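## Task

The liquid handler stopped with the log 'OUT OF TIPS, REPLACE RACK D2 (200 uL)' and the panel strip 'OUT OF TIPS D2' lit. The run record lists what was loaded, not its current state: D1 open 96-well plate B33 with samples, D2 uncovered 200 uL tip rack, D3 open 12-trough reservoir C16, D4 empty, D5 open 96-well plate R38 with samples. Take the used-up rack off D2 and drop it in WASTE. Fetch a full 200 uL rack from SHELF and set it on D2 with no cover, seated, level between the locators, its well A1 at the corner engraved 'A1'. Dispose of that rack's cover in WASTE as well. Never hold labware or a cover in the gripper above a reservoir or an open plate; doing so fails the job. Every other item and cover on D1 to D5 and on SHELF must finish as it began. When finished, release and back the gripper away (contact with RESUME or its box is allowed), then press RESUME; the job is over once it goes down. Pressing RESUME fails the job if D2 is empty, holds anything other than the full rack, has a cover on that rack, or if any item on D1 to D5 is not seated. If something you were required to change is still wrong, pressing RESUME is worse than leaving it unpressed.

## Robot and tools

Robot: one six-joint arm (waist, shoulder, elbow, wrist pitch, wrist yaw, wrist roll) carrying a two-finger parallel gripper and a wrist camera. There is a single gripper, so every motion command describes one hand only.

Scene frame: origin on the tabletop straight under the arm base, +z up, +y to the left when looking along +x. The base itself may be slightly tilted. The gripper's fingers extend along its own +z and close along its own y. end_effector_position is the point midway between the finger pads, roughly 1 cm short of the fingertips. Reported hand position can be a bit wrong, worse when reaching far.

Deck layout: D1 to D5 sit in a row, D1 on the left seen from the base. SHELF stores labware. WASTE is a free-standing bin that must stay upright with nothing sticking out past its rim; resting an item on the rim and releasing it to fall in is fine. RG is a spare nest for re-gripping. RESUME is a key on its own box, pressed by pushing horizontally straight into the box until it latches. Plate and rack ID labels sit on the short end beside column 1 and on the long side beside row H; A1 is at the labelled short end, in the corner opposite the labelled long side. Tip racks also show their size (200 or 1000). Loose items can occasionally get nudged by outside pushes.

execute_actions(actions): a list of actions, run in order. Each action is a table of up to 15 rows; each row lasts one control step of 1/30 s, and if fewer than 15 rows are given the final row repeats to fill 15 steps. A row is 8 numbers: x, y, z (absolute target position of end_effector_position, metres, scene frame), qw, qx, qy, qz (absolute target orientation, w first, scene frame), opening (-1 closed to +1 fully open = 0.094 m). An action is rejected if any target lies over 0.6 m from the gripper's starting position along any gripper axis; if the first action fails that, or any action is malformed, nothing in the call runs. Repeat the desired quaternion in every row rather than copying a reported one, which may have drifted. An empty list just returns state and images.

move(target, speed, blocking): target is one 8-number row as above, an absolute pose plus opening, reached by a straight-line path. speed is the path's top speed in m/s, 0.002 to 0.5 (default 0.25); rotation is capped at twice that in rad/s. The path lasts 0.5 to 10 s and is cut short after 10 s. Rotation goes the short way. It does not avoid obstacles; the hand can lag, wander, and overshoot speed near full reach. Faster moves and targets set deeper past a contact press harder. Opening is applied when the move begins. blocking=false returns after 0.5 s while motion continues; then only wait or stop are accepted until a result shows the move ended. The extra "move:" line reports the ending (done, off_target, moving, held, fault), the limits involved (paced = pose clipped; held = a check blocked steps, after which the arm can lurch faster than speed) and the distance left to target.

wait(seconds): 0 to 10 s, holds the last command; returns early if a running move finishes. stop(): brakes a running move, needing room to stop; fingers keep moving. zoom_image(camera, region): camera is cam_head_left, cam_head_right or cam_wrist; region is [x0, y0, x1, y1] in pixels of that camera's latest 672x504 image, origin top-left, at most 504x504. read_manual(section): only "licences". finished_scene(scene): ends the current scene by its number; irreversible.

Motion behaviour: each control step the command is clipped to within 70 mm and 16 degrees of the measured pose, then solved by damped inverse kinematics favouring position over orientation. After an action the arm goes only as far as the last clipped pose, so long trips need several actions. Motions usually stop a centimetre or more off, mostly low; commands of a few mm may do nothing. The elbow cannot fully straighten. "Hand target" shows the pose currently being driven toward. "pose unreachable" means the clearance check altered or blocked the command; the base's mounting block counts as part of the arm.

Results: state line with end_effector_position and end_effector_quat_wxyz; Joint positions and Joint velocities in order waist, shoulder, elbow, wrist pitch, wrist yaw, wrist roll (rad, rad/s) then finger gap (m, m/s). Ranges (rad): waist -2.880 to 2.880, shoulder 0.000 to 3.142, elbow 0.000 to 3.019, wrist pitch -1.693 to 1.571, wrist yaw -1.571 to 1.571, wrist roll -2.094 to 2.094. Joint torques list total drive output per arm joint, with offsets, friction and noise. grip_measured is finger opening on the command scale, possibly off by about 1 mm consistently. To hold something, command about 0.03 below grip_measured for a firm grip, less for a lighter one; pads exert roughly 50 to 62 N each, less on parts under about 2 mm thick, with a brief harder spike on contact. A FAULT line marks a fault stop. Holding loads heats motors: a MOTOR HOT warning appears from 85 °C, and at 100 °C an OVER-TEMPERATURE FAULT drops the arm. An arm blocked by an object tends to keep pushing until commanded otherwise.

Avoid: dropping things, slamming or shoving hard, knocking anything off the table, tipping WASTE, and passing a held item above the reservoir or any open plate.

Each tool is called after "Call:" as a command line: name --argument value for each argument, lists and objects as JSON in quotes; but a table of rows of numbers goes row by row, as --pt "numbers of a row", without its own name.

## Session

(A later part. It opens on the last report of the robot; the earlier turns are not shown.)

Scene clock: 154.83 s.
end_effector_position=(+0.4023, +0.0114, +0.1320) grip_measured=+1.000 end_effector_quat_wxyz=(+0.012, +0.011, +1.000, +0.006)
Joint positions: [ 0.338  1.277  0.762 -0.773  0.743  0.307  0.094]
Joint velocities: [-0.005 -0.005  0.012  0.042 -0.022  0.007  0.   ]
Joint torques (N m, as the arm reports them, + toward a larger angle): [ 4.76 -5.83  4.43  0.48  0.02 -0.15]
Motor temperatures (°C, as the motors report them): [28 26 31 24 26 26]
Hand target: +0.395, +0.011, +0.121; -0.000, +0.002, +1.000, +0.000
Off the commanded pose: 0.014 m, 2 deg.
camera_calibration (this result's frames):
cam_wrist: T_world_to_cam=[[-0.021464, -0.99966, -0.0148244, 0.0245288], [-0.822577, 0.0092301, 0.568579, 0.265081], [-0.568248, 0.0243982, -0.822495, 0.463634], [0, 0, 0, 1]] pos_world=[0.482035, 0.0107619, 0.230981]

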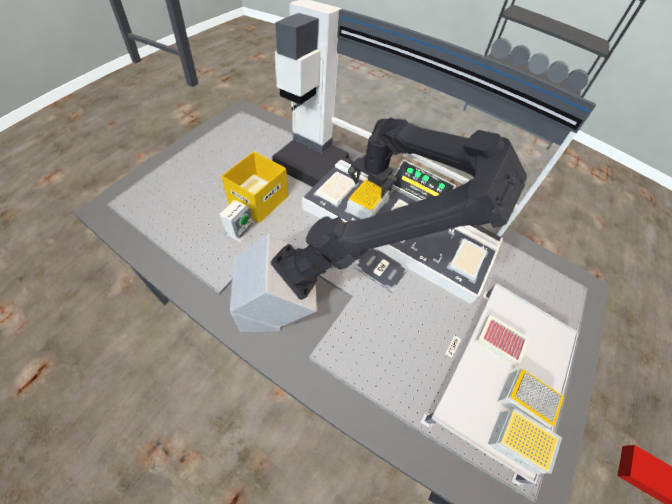

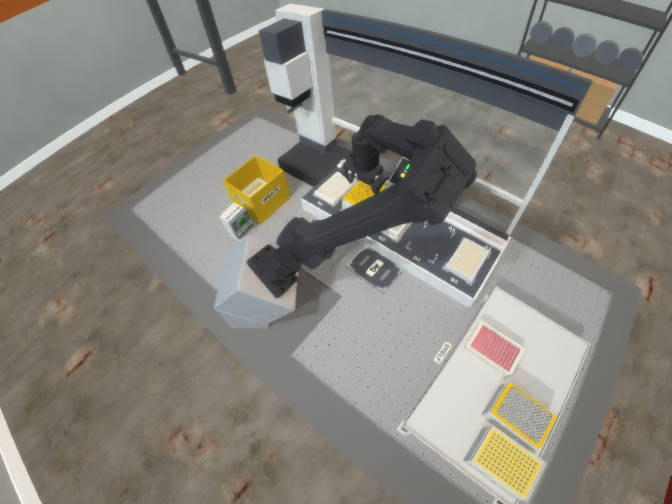

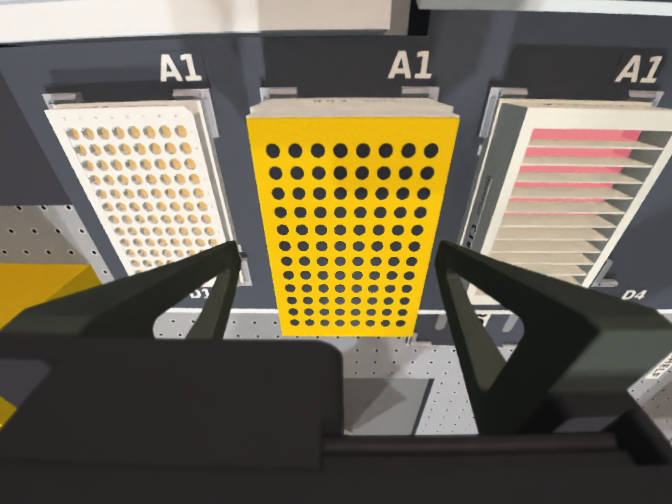

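Call:
execute_actions --actions '[[[0.396,0.008,0.12,0,0.002,1,0,1],[0.396,0.006,0.119,0,0.002,1,0,1],[0.396,0.005,0.118,0,0.002,1,0,1],[0.396,0.005,0.116,0,0.002,1,0,1],[0.396,0.005,0.114,0,0.002,1,0,1],[0.395,0.005,0.111,0,0.002,1,0,1],[0.395,0.005,0.108,0,0.002,1,0,1],[0.395,0.005,0.105,0,0.002,1,0,1],[0.395,0.005,0.102,0,0.002,1,0,1],[0.395,0.005,0.099,0,0.002,1,0,1],[0.395,0.005,0.096,0,0.002,1,0,1],[0.395,0.005,0.093,0,0.002,1,0,1],[0.395,0.005,0.09,0,0.002,1,0,1],[0.395,0.005,0.086,0,0.002,1,0,1]],[[0.395,0.005,0.086,0,0.002,1,0,1]]]'

Scene clock: 162.07 s.
end_effector_position=(+0.4030, +0.0048, +0.0967) grip_measured=+1.000 end_effector_quat_wxyz=(+0.012, +0.011, +1.000, +0.004)
Joint positions: [ 0.254  1.319  0.727 -0.626  0.721  0.2    0.094]
Joint velocities: [ 0.005  0.024  0.012 -0.002 -0.022  0.022  0.   ]
Joint torques (N m, as the arm reports them, + toward a larger angle): [ 5.27 -6.54  3.77  0.43 -0.03 -0.16]
Motor temperatures (°C, as the motors report them): [28 26 30 24 26 26]
Hand target: +0.394, +0.005, +0.087; +0.000, +0.002, +1.000, -0.000
Off the commanded pose: 0.013 m, 2 deg.
camera_calibration (this result's frames):
cam_wrist: T_world_to_cam=[[-0.0214653, -0.999711, -0.0108141, 0.0170248], [-0.822494, 0.0115089, 0.568657, 0.285729], [-0.568369, 0.0211009, -0.822503, 0.435213], [0, 0, 0, 1]] pos_world=[0.482737, 0.00454808, 0.195667]

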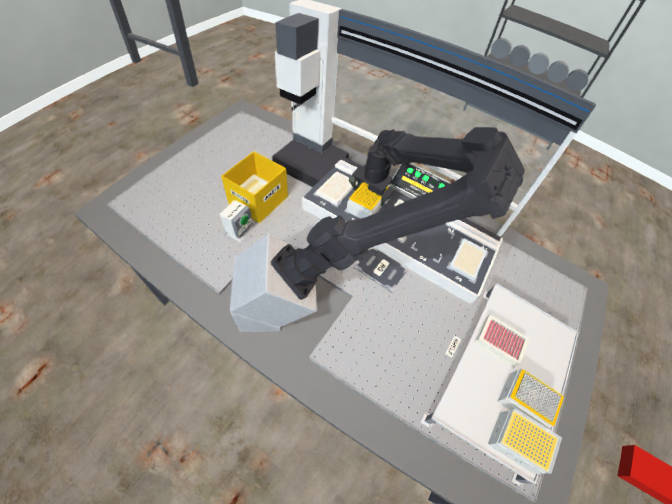

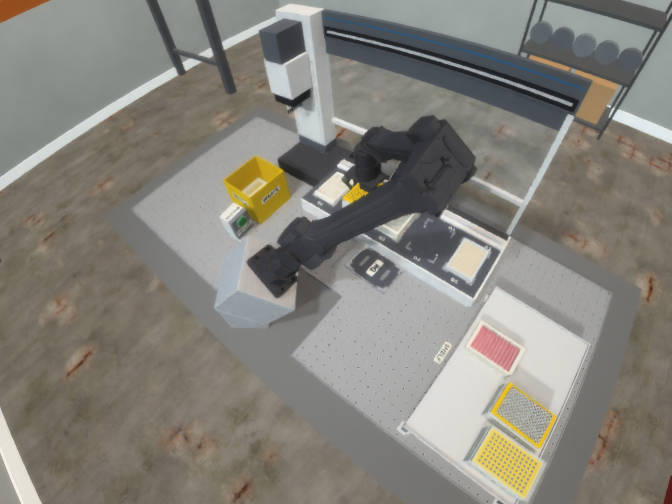

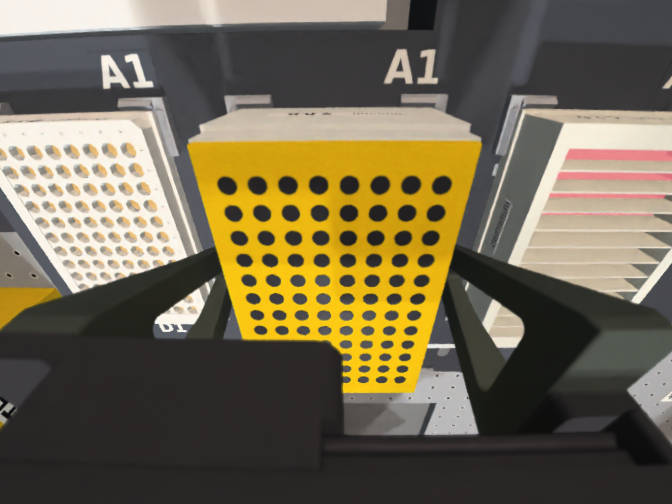

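Call:
execute_actions --actions '[[[0.398,0.005,0.088,0,0.004,1,0,0.9],[0.398,0.005,0.088,0,0.004,1,0,0.86],[0.398,0.005,0.088,0,0.004,1,0,0.83],[0.398,0.005,0.088,0,0.004,1,0,0.8],[0.398,0.005,0.088,0,0.004,1,0,0.77],[0.398,0.005,0.088,0,0.004,1,0,0.74],[0.398,0.005,0.088,0,0.004,1,0,0.7]]]'

Scene clock: 169.40 s.
end_effector_position=(+0.4030, +0.0051, +0.0967) grip_measured=+0.798 end_effector_quat_wxyz=(+0.012, +0.010, +1.000, +0.004)
Joint positions: [ 0.254  1.319  0.727 -0.626  0.719  0.199  0.084]
Joint velocities: [-0.005 -0.015 -0.007  0.007 -0.022 -0.037  0.   ]
Joint torques (N m, as the arm reports them, + toward a larger angle): [ 5.36 -6.23  4.5   0.12  0.09 -0.08]
Motor temperatures (°C, as the motors report them): [28 26 30 24 26 26]
Hand target: +0.398, +0.005, +0.088; -0.000, +0.004, +1.000, -0.000
Off the commanded pose: 0.010 m, 2 deg.
camera_calibration (this result's frames):
cam_wrist: T_world_to_cam=[[-0.0202787, -0.999714, -0.0126561, 0.017046], [-0.822319, 0.00947753, 0.568948, 0.285588], [-0.568666, 0.0219449, -0.822276, 0.435268], [0, 0, 0, 1]] pos_world=[0.482712, 0.00478256, 0.195641]

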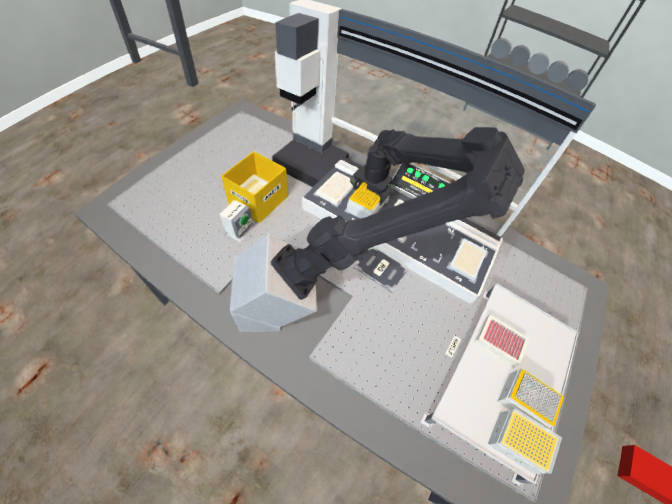

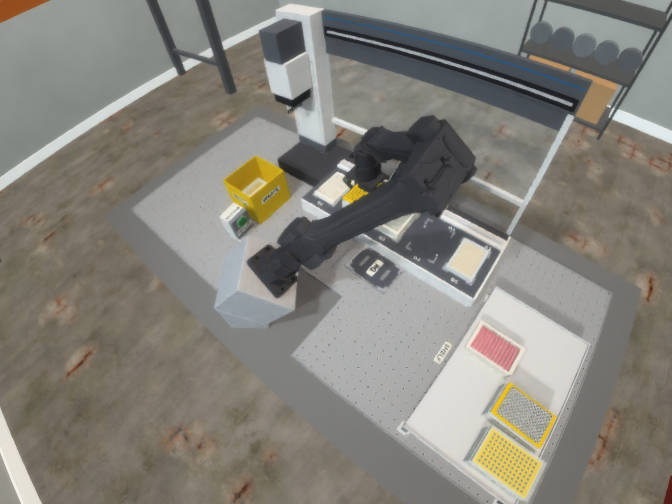

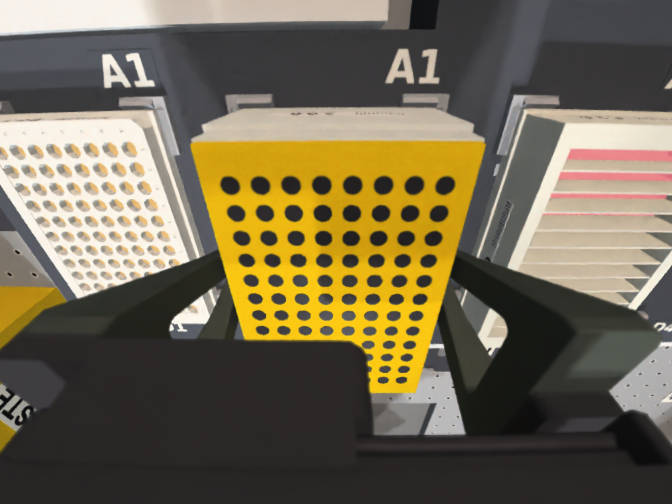

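Call:
move --target '[0.415,0.008,0.15,0,0.01,1,0,0.76]' --speed 0.08

Call:
move --target '[0.235,0.008,0.15,0,0.01,1,0,0.76]' --speed 0.2

Call:
move --target '[0.23,0.17,0.225,0,-0.383,0.924,0,0.76]'

Call:
move --target '[0.236,0.36,0.225,0,-0.7,0.714,0,0.76]'

Scene clock: 175.53 s.
end_effector_position=(+0.3990, +0.0095, +0.1379) grip_measured=+0.798 end_effector_quat_wxyz=(-0.015, -0.007, +1.000, -0.006)
Joint positions: [ 0.35   1.298  0.802 -0.882  0.75   0.342  0.084]
Joint velocities: [-0.005  0.005  0.007 -0.007  0.037  0.022  0.001]
Joint torques (N m, as the arm reports them, + toward a larger angle): [ 7.19 -8.43  7.68 -0.37  0.23  0.13]
Motor temperatures (°C, as the motors report them): [28 26 30 24 26 26]
Hand target: +0.416, +0.008, +0.150; -0.000, +0.010, +1.000, -0.001
Off the commanded pose: 0.020 m, 3 deg.
move: off_target
camera_calibration (this result's frames):
cam_wrist: T_world_to_cam=[[0.0142183, -0.999869, 0.00777626, 0.00533782], [-0.790777, -0.00648473, 0.61207, 0.240444], [-0.61194, -0.0148519, -0.790765, 0.480102], [0, 0, 0, 1]] pos_world=[0.483855, 0.0140268, 0.232437]

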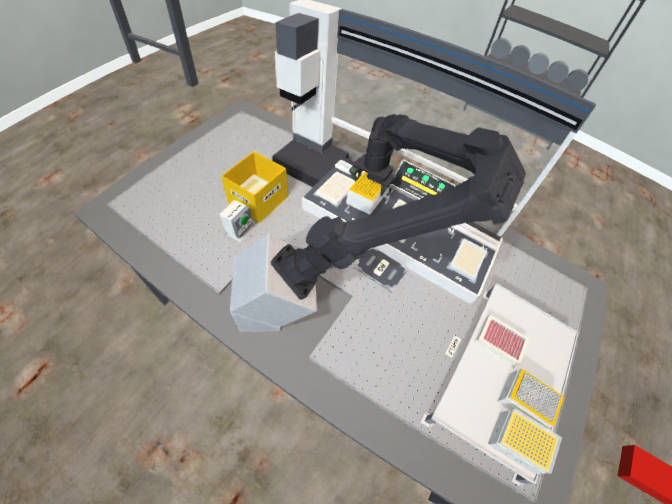

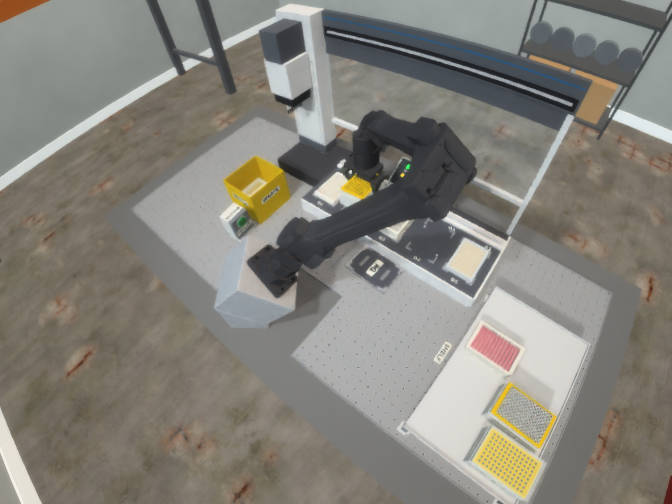

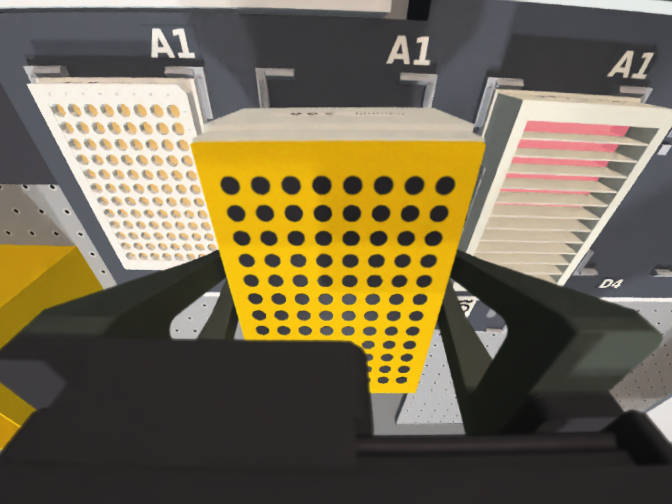

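Scene clock: 177.00 s.
end_effector_position=(+0.2372, +0.0076, +0.1515) grip_measured=+0.798 end_effector_quat_wxyz=(-0.002, +0.008, +1.000, -0.002)
Joint positions: [ 0.591  1.005  0.409 -0.977  0.779  0.678  0.084]
Joint velocities: [ 0.005 -0.015 -0.012  0.002  0.066  0.037 -0.001]
Joint torques (N m, as the arm reports them, + toward a larger angle): [ 3.58 -1.11  5.38 -0.35  0.28  0.13]
Motor temperatures (°C, as the motors report them): [28 26 30 24 26 26]
Hand target: +0.235, +0.007, +0.153; -0.000, +0.009, +1.000, -0.002
Off the commanded pose: 0.003 m, 0 deg.
move: done
camera_calibration (this result's frames):
cam_wrist: T_world_to_cam=[[-0.0156939, -0.999877, -0.000273042, 0.0138972], [-0.806668, 0.0125, 0.590872, 0.111033], [-0.590796, 0.00949334, -0.806765, 0.389022], [0, 0, 0, 1]] pos_world=[0.319617, 0.0088145, 0.248247]

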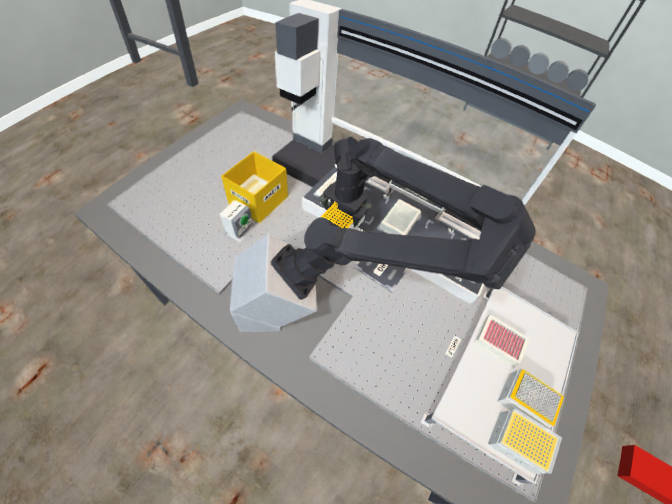

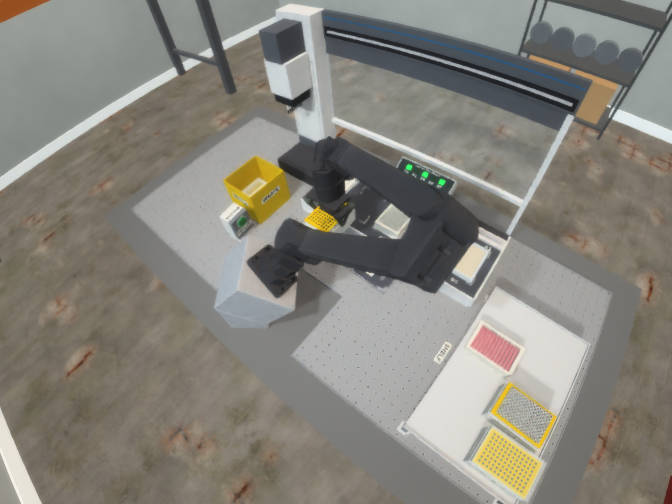

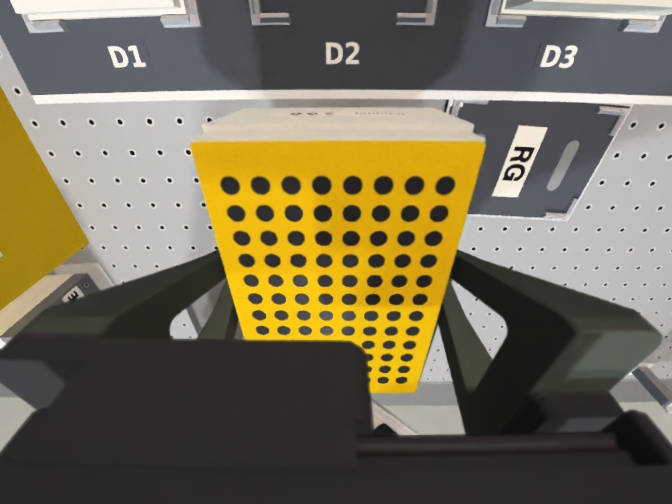

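Scene clock: 179.10 s.
end_effector_position=(+0.2216, +0.1545, +0.2112) grip_measured=+0.798 end_effector_quat_wxyz=(-0.008, -0.380, +0.925, -0.014)
Joint positions: [ 1.048  1.572  0.7   -1.147  0.689  0.51   0.084]
Joint velocities: [ 0.005 -0.005  0.007 -0.007  0.007 -0.095  0.   ]
Joint torques (N m, as the arm reports them, + toward a larger angle): [ 7.23 -2.93  9.77 -0.39 -0.01 -0.16]
Motor temperatures (°C, as the motors report them): [28 26 30 24 26 26]
Hand target: +0.232, +0.168, +0.223; -0.000, -0.382, +0.924, -0.005
Off the commanded pose: 0.022 m, 2 deg.
move: off_target
camera_calibration (this result's frames):
cam_wrist: T_world_to_cam=[[0.703013, -0.71099, 0.0163263, -0.0468554], [-0.571387, -0.55101, 0.608198, 0.0925714], [-0.423427, -0.4369, -0.793617, 0.45572], [0, 0, 0, 1]] pos_world=[0.278798, 0.216798, 0.30613]

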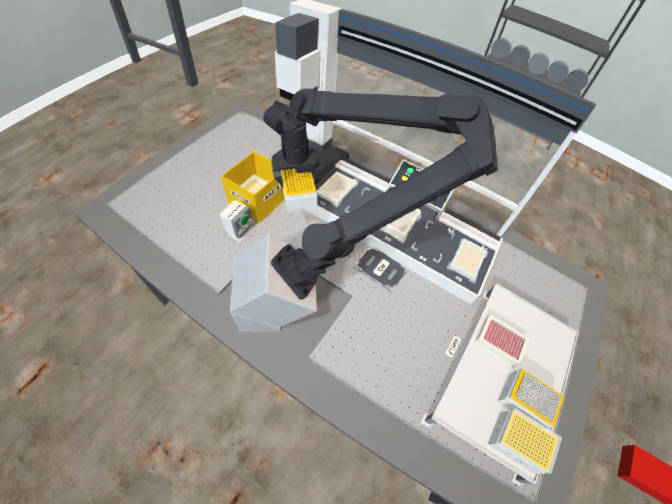

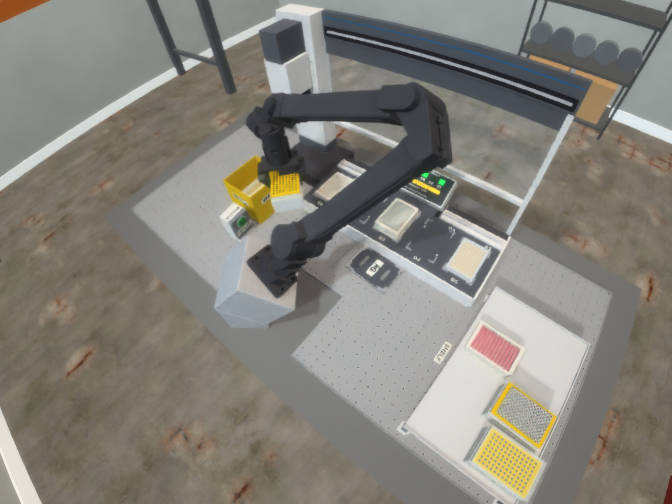

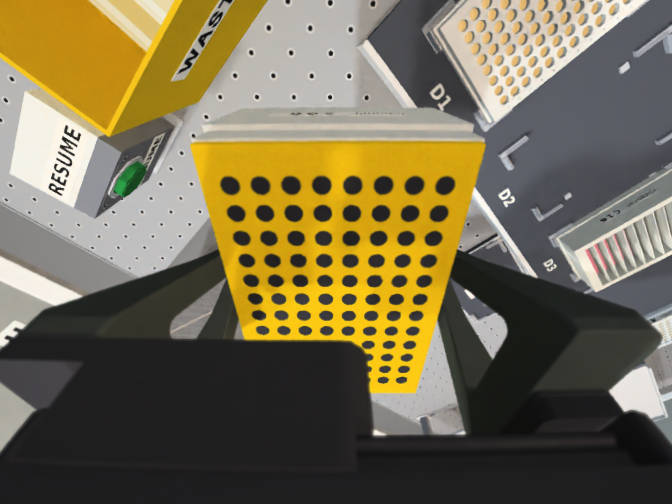

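Scene clock: 181.23 s.
end_effector_position=(+0.2324, +0.3432, +0.2120) grip_measured=+0.798 end_effector_quat_wxyz=(+0.009, +0.696, -0.718, +0.006)
Joint positions: [ 1.127  2.091  1.155 -1.125  0.65  -0.169  0.084]
Joint velocities: [-0.015  0.005 -0.007  0.002 -0.066  0.007 -0.001]
Joint torques (N m, as the arm reports them, + toward a larger angle): [11.33 -9.83 10.08 -0.31 -0.07 -0.17]
Motor temperatures (°C, as the motors report them): [28 26 31 24 26 26]
Hand target: +0.237, +0.359, +0.221; +0.000, +0.700, -0.714, +0.000
Off the commanded pose: 0.022 m, 1 deg.
move: off_target
camera_calibration (this result's frames):
cam_wrist: T_world_to_cam=[[0.999479, -0.0311171, -0.0085167, -0.217213], [-0.0196322, -0.796124, 0.604815, 0.158767], [-0.0256004, -0.604333, -0.79632, 0.508929], [0, 0, 0, 1]] pos_world=[0.233245, 0.427202, 0.307396]

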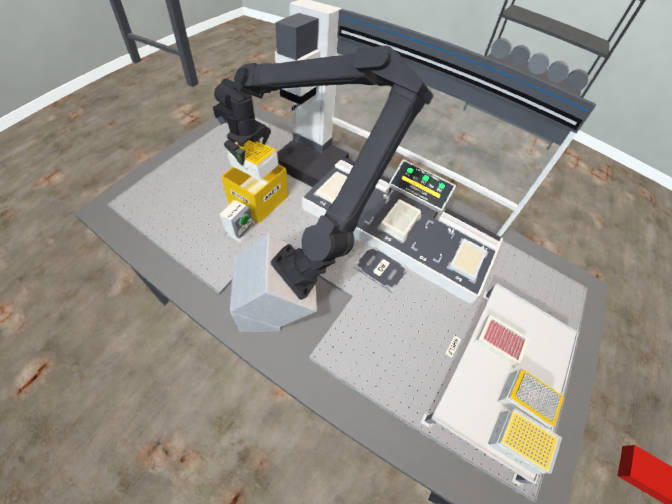

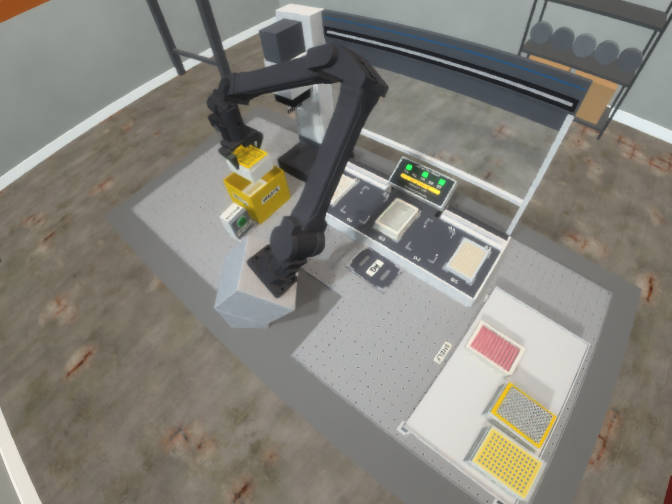

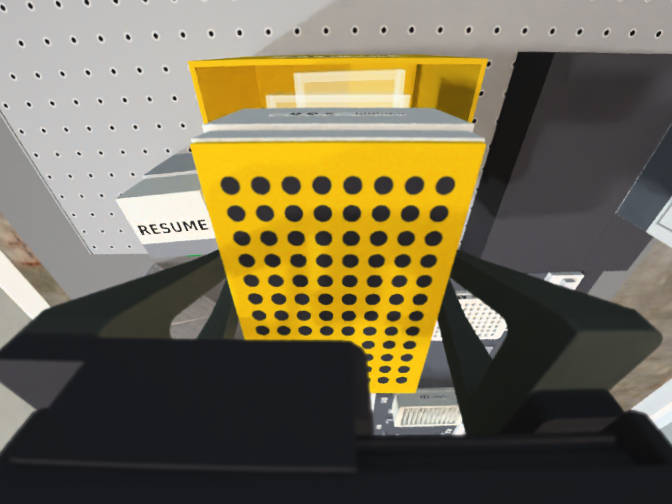

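Call:
move --target '[0.231,0.343,0.10,0,-0.7,0.714,0,0.76]' --speed 0.12

Scene clock: 186.57 s.
end_effector_position=(+0.2338, +0.3467, +0.1138) grip_measured=+0.798 end_effector_quat_wxyz=(-0.012, +0.694, -0.720, -0.005)
Joint positions: [ 0.987  2.177  1.028 -0.746  0.707 -0.366  0.084]
Joint velocities: [-0.005  0.005  0.007  0.002 -0.007 -0.051  0.001]
Joint torques (N m, as the arm reports them, + toward a larger angle): [  9.9  -10.38   4.59   0.6    0.16  -0.15]
Motor temperatures (°C, as the motors report them): [28 26 31 24 26 26]
Hand target: +0.229, +0.341, +0.101; -0.000, +0.700, -0.714, -0.002
Off the commanded pose: 0.015 m, 2 deg.
move: off_target
camera_calibration (this result's frames):
cam_wrist: T_world_to_cam=[[0.999296, -0.037155, 0.00527377, -0.218778], [-0.0335791, -0.822539, 0.567717, 0.237694], [-0.0167557, -0.567494, -0.823207, 0.421149], [0, 0, 0, 1]] pos_world=[0.233662, 0.426383, 0.212904]

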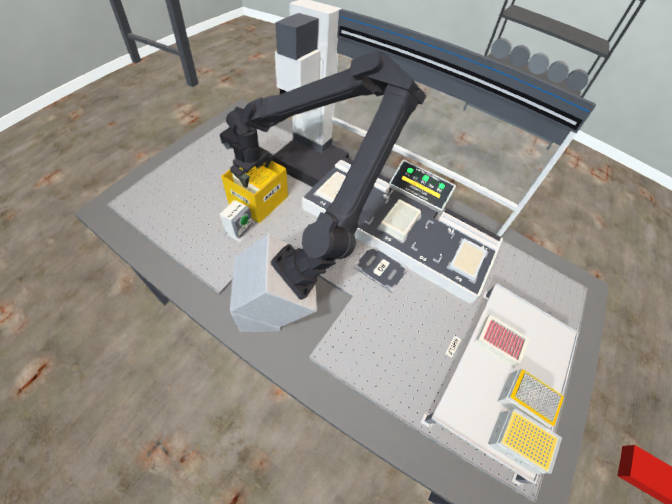

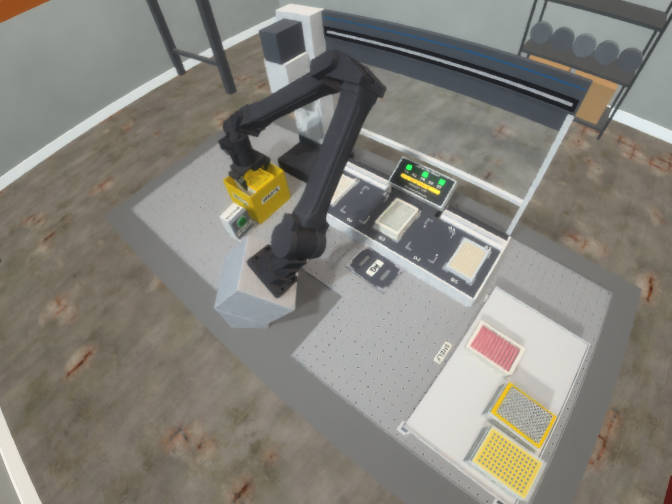

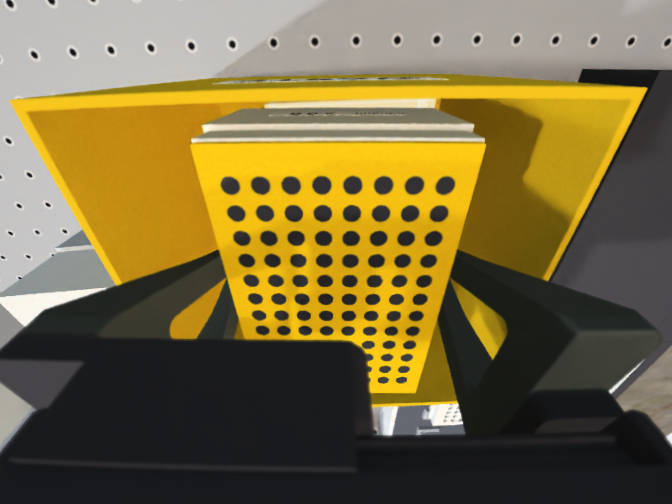

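Release and head back (empty hand can travel over the deck).

Call:
execute_actions --actions '[[[0.231,0.343,0.102,0,-0.7,0.714,0,1]]]'

Call:
move --target '[0.24,0.34,0.2,0,-0.7,0.714,0,1]'

Call:
move --target '[0.38,-0.2,0.17,0,0.2,0.98,0,1]' --speed 0.4

Call:
move --target '[0.075,-0.67,0.21,0,0.72,0.694,0,1]' --speed 0.35

Call:
move --target '[0.072,-0.65,0.15,0,0.722,0.692,0,1]' --speed 0.12

Scene clock: 193.30 s.
end_effector_position=(+0.2342, +0.3466, +0.1138) grip_measured=+1.000 end_effector_quat_wxyz=(-0.012, +0.695, -0.719, -0.004)
Joint positions: [ 0.987  2.177  1.028 -0.746  0.709 -0.37   0.094]
Joint velocities: [-0.015 -0.024 -0.027 -0.002 -0.037 -0.007  0.   ]
Joint torques (N m, as the arm reports them, + toward a larger angle): [  9.75 -10.11   5.22   0.12   0.17  -0.11]
Motor temperatures (°C, as the motors report them): [28 26 31 24 26 26]
Hand target: +0.231, +0.343, +0.103; -0.000, +0.700, -0.714, -0.000
Off the commanded pose: 0.013 m, 2 deg.
camera_calibration (this result's frames):
cam_wrist: T_world_to_cam=[[0.999424, -0.0330257, 0.00786597, -0.220962], [-0.0316391, -0.822053, 0.568532, 0.236844], [-0.0123099, -0.568453, -0.822624, 0.420279], [0, 0, 0, 1]] pos_world=[0.233502, 0.426309, 0.212816]

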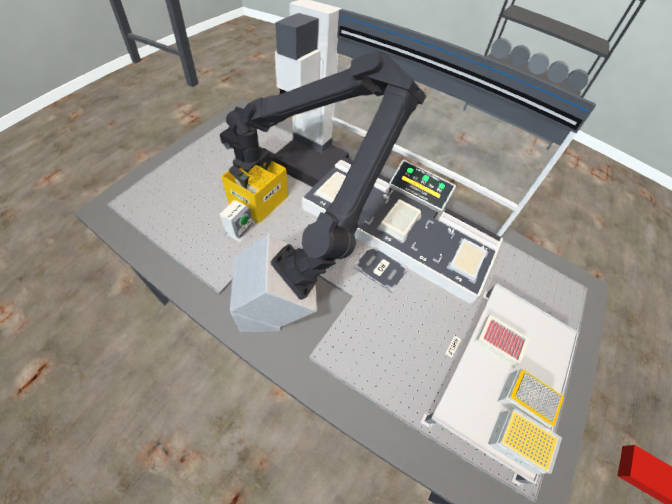

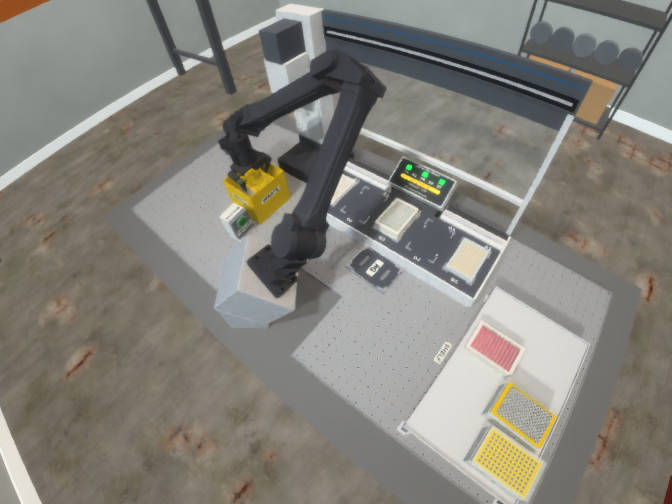

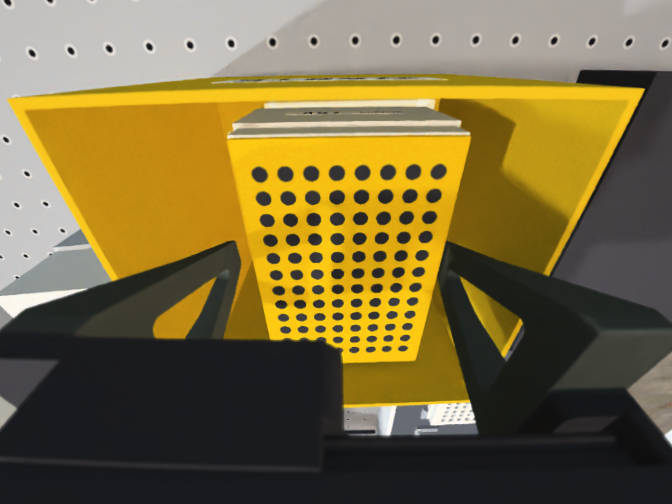

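Scene clock: 194.17 s.
end_effector_position=(+0.2340, +0.3332, +0.1956) grip_measured=+1.000 end_effector_quat_wxyz=(+0.002, +0.710, -0.704, +0.005)
Joint positions: [ 1.1    2.073  1.098 -1.052  0.668 -0.247  0.094]
Joint velocities: [-0.005 -0.005  0.017  0.012  0.037 -0.007  0.   ]
Joint torques (N m, as the arm reports them, + toward a larger angle): [  9.99 -10.25   8.68  -0.3   -0.03   0.12]
Motor temperatures (°C, as the motors report them): [28 27 31 24 26 26]
Hand target: +0.242, +0.341, +0.199; +0.000, +0.700, -0.714, +0.001
Off the commanded pose: 0.010 m, 2 deg.
move: done
camera_calibration (this result's frames):
cam_wrist: T_world_to_cam=[[0.999973, 0.00731013, -0.00027864, -0.233837], [0.00603631, -0.803008, 0.595938, 0.158846], [0.00413263, -0.595923, -0.803031, 0.48139], [0, 0, 0, 1]] pos_world=[0.230883, 0.416135, 0.291843]

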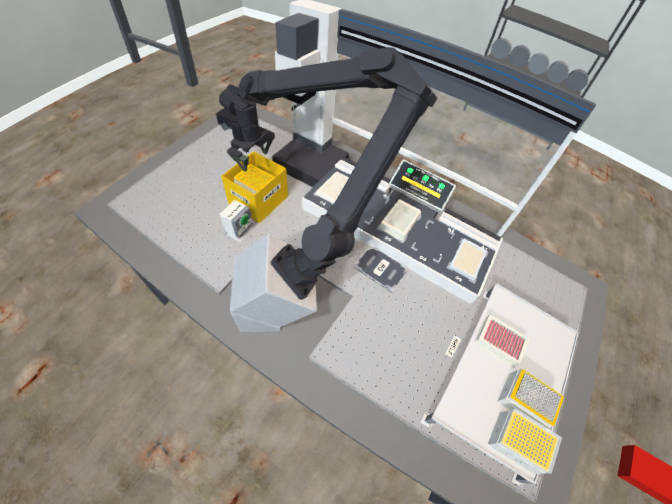

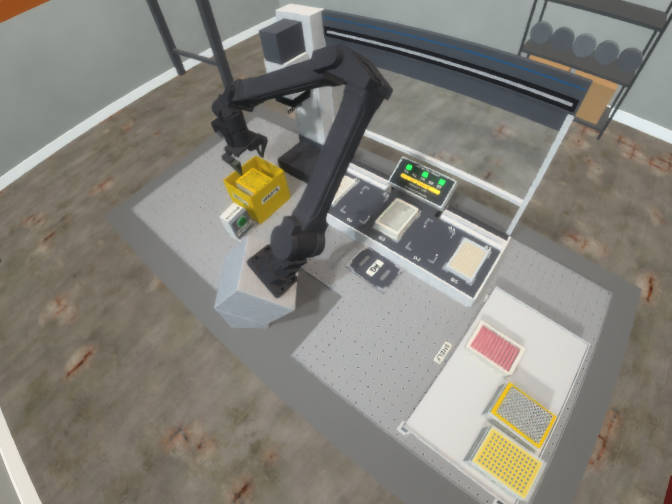

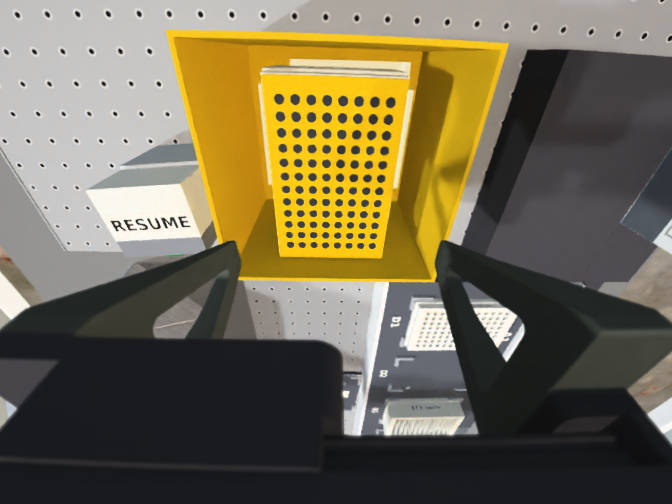

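Scene clock: 197.10 s.
end_effector_position=(+0.3636, -0.1841, +0.1660) grip_measured=+1.000 end_effector_quat_wxyz=(-0.017, +0.195, +0.981, +0.012)
Joint positions: [-0.145  0.826  0.781 -0.978  0.522  0.169  0.094]
Joint velocities: [-0.015 -0.024 -0.017 -0.017  0.037 -0.037  0.   ]
Joint torques (N m, as the arm reports them, + toward a larger angle): [ 1.73 -7.53  8.95  0.26 -0.06 -0.16]
Motor temperatures (°C, as the motors report them): [28 26 31 24 26 26]
Hand target: +0.378, -0.194, +0.173; -0.002, +0.201, +0.980, +0.011
Off the commanded pose: 0.023 m, 2 deg.
move: off_target
camera_calibration (this result's frames):
cam_wrist: T_world_to_cam=[[-0.383677, -0.923249, -0.0200716, -0.0245884], [-0.730599, 0.290179, 0.618079, 0.225705], [-0.564817, 0.251807, -0.78586, 0.50892], [0, 0, 0, 1]] pos_world=[0.442912, -0.216346, 0.259942]

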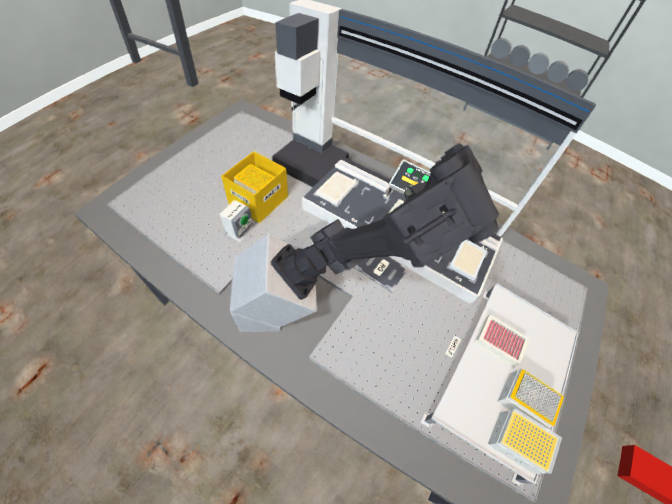

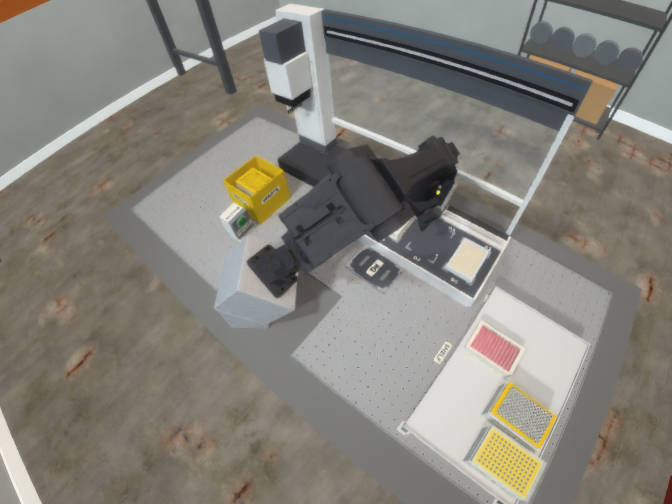

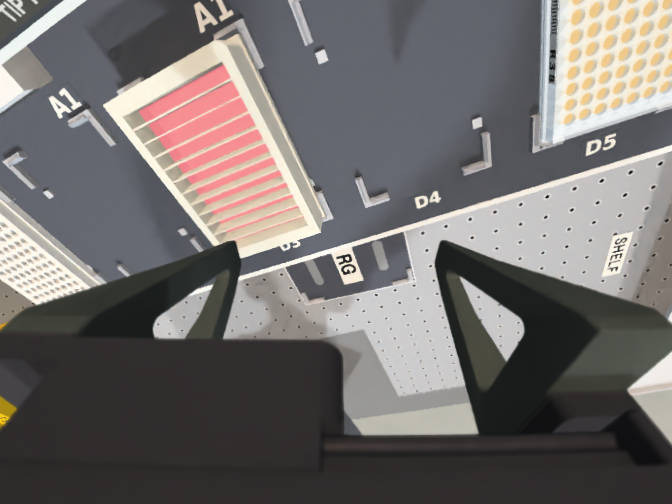

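Scene clock: 199.40 s.
end_effector_position=(+0.0648, -0.6544, +0.2070) grip_measured=+1.000 end_effector_quat_wxyz=(+0.002, +0.726, +0.688, +0.014)
Joint positions: [-1.921  1.418  1.626 -1.279 -0.627 -0.074  0.094]
Joint velocities: [-0.024 -0.015 -0.002  0.007 -0.051 -0.007  0.   ]
Joint torques (N m, as the arm reports them, + toward a larger angle): [ -6.93 -15.85  10.88  -0.35  -0.09   0.12]
Motor temperatures (°C, as the motors report them): [28 27 31 24 26 26]
Hand target: +0.068, -0.669, +0.213; +0.008, +0.726, +0.688, +0.008
Off the commanded pose: 0.019 m, 2 deg.
move: off_target
camera_calibration (this result's frames):
cam_wrist: T_world_to_cam=[[-0.99825, 0.0536421, -0.0248962, 0.107471], [0.0278593, 0.797906, 0.602137, 0.404917], [0.0521647, 0.60039, -0.798004, 0.681475], [0, 0, 0, 1]] pos_world=[0.0604536, -0.738001, 0.30268]

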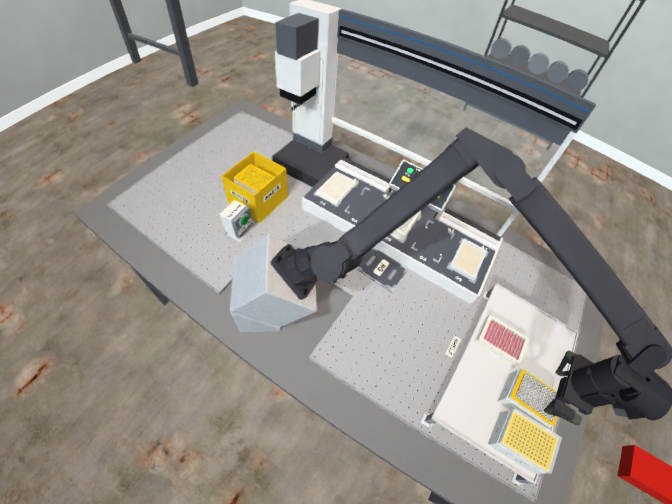

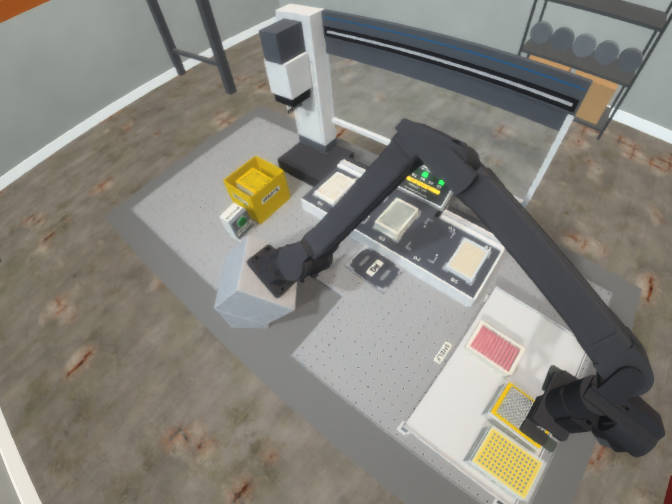

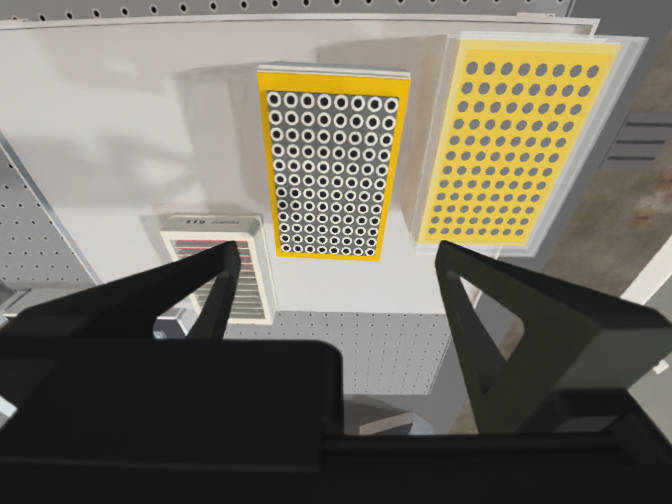

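Scene clock: 200.23 s.
end_effector_position=(+0.0718, -0.6545, +0.1614) grip_measured=+1.000 end_effector_quat_wxyz=(+0.004, +0.716, +0.698, -0.007)
Joint positions: [-1.843  1.418  1.537 -1.103 -0.561  0.002  0.094]
Joint velocities: [ 0.005 -0.015  0.017 -0.022 -0.066  0.022  0.   ]
Joint torques (N m, as the arm reports them, + toward a larger angle): [ -5.84 -17.18   6.11   0.54   0.17   0.12]
Motor temperatures (°C, as the motors report them): [28 27 31 24 26 26]
Hand target: +0.072, -0.649, +0.150; -0.001, +0.722, +0.692, +0.000
Off the commanded pose: 0.012 m, 1 deg.
move: off_target
camera_calibration (this result's frames):
cam_wrist: T_world_to_cam=[[-0.999647, 0.0265357, 0.00160977, 0.0914347], [0.0226344, 0.81779, 0.575071, 0.450051], [0.0139435, 0.574905, -0.818102, 0.634068], [0, 0, 0, 1]] pos_world=[0.0723747, -0.735002, 0.259773]

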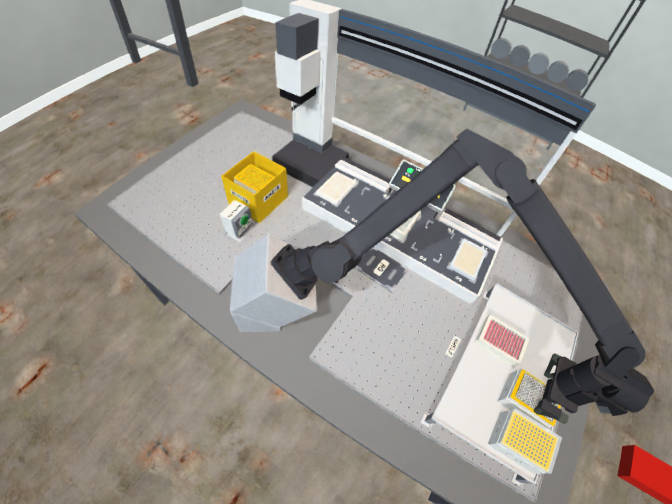

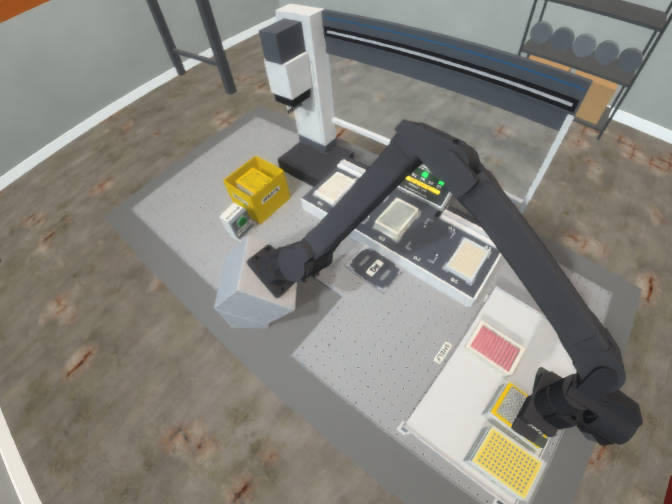

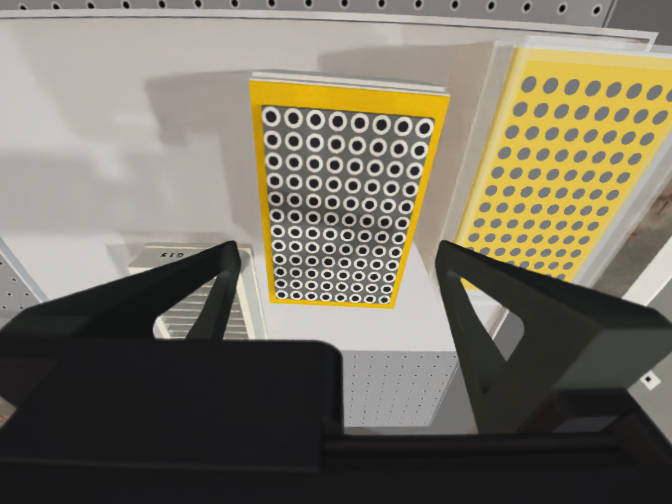

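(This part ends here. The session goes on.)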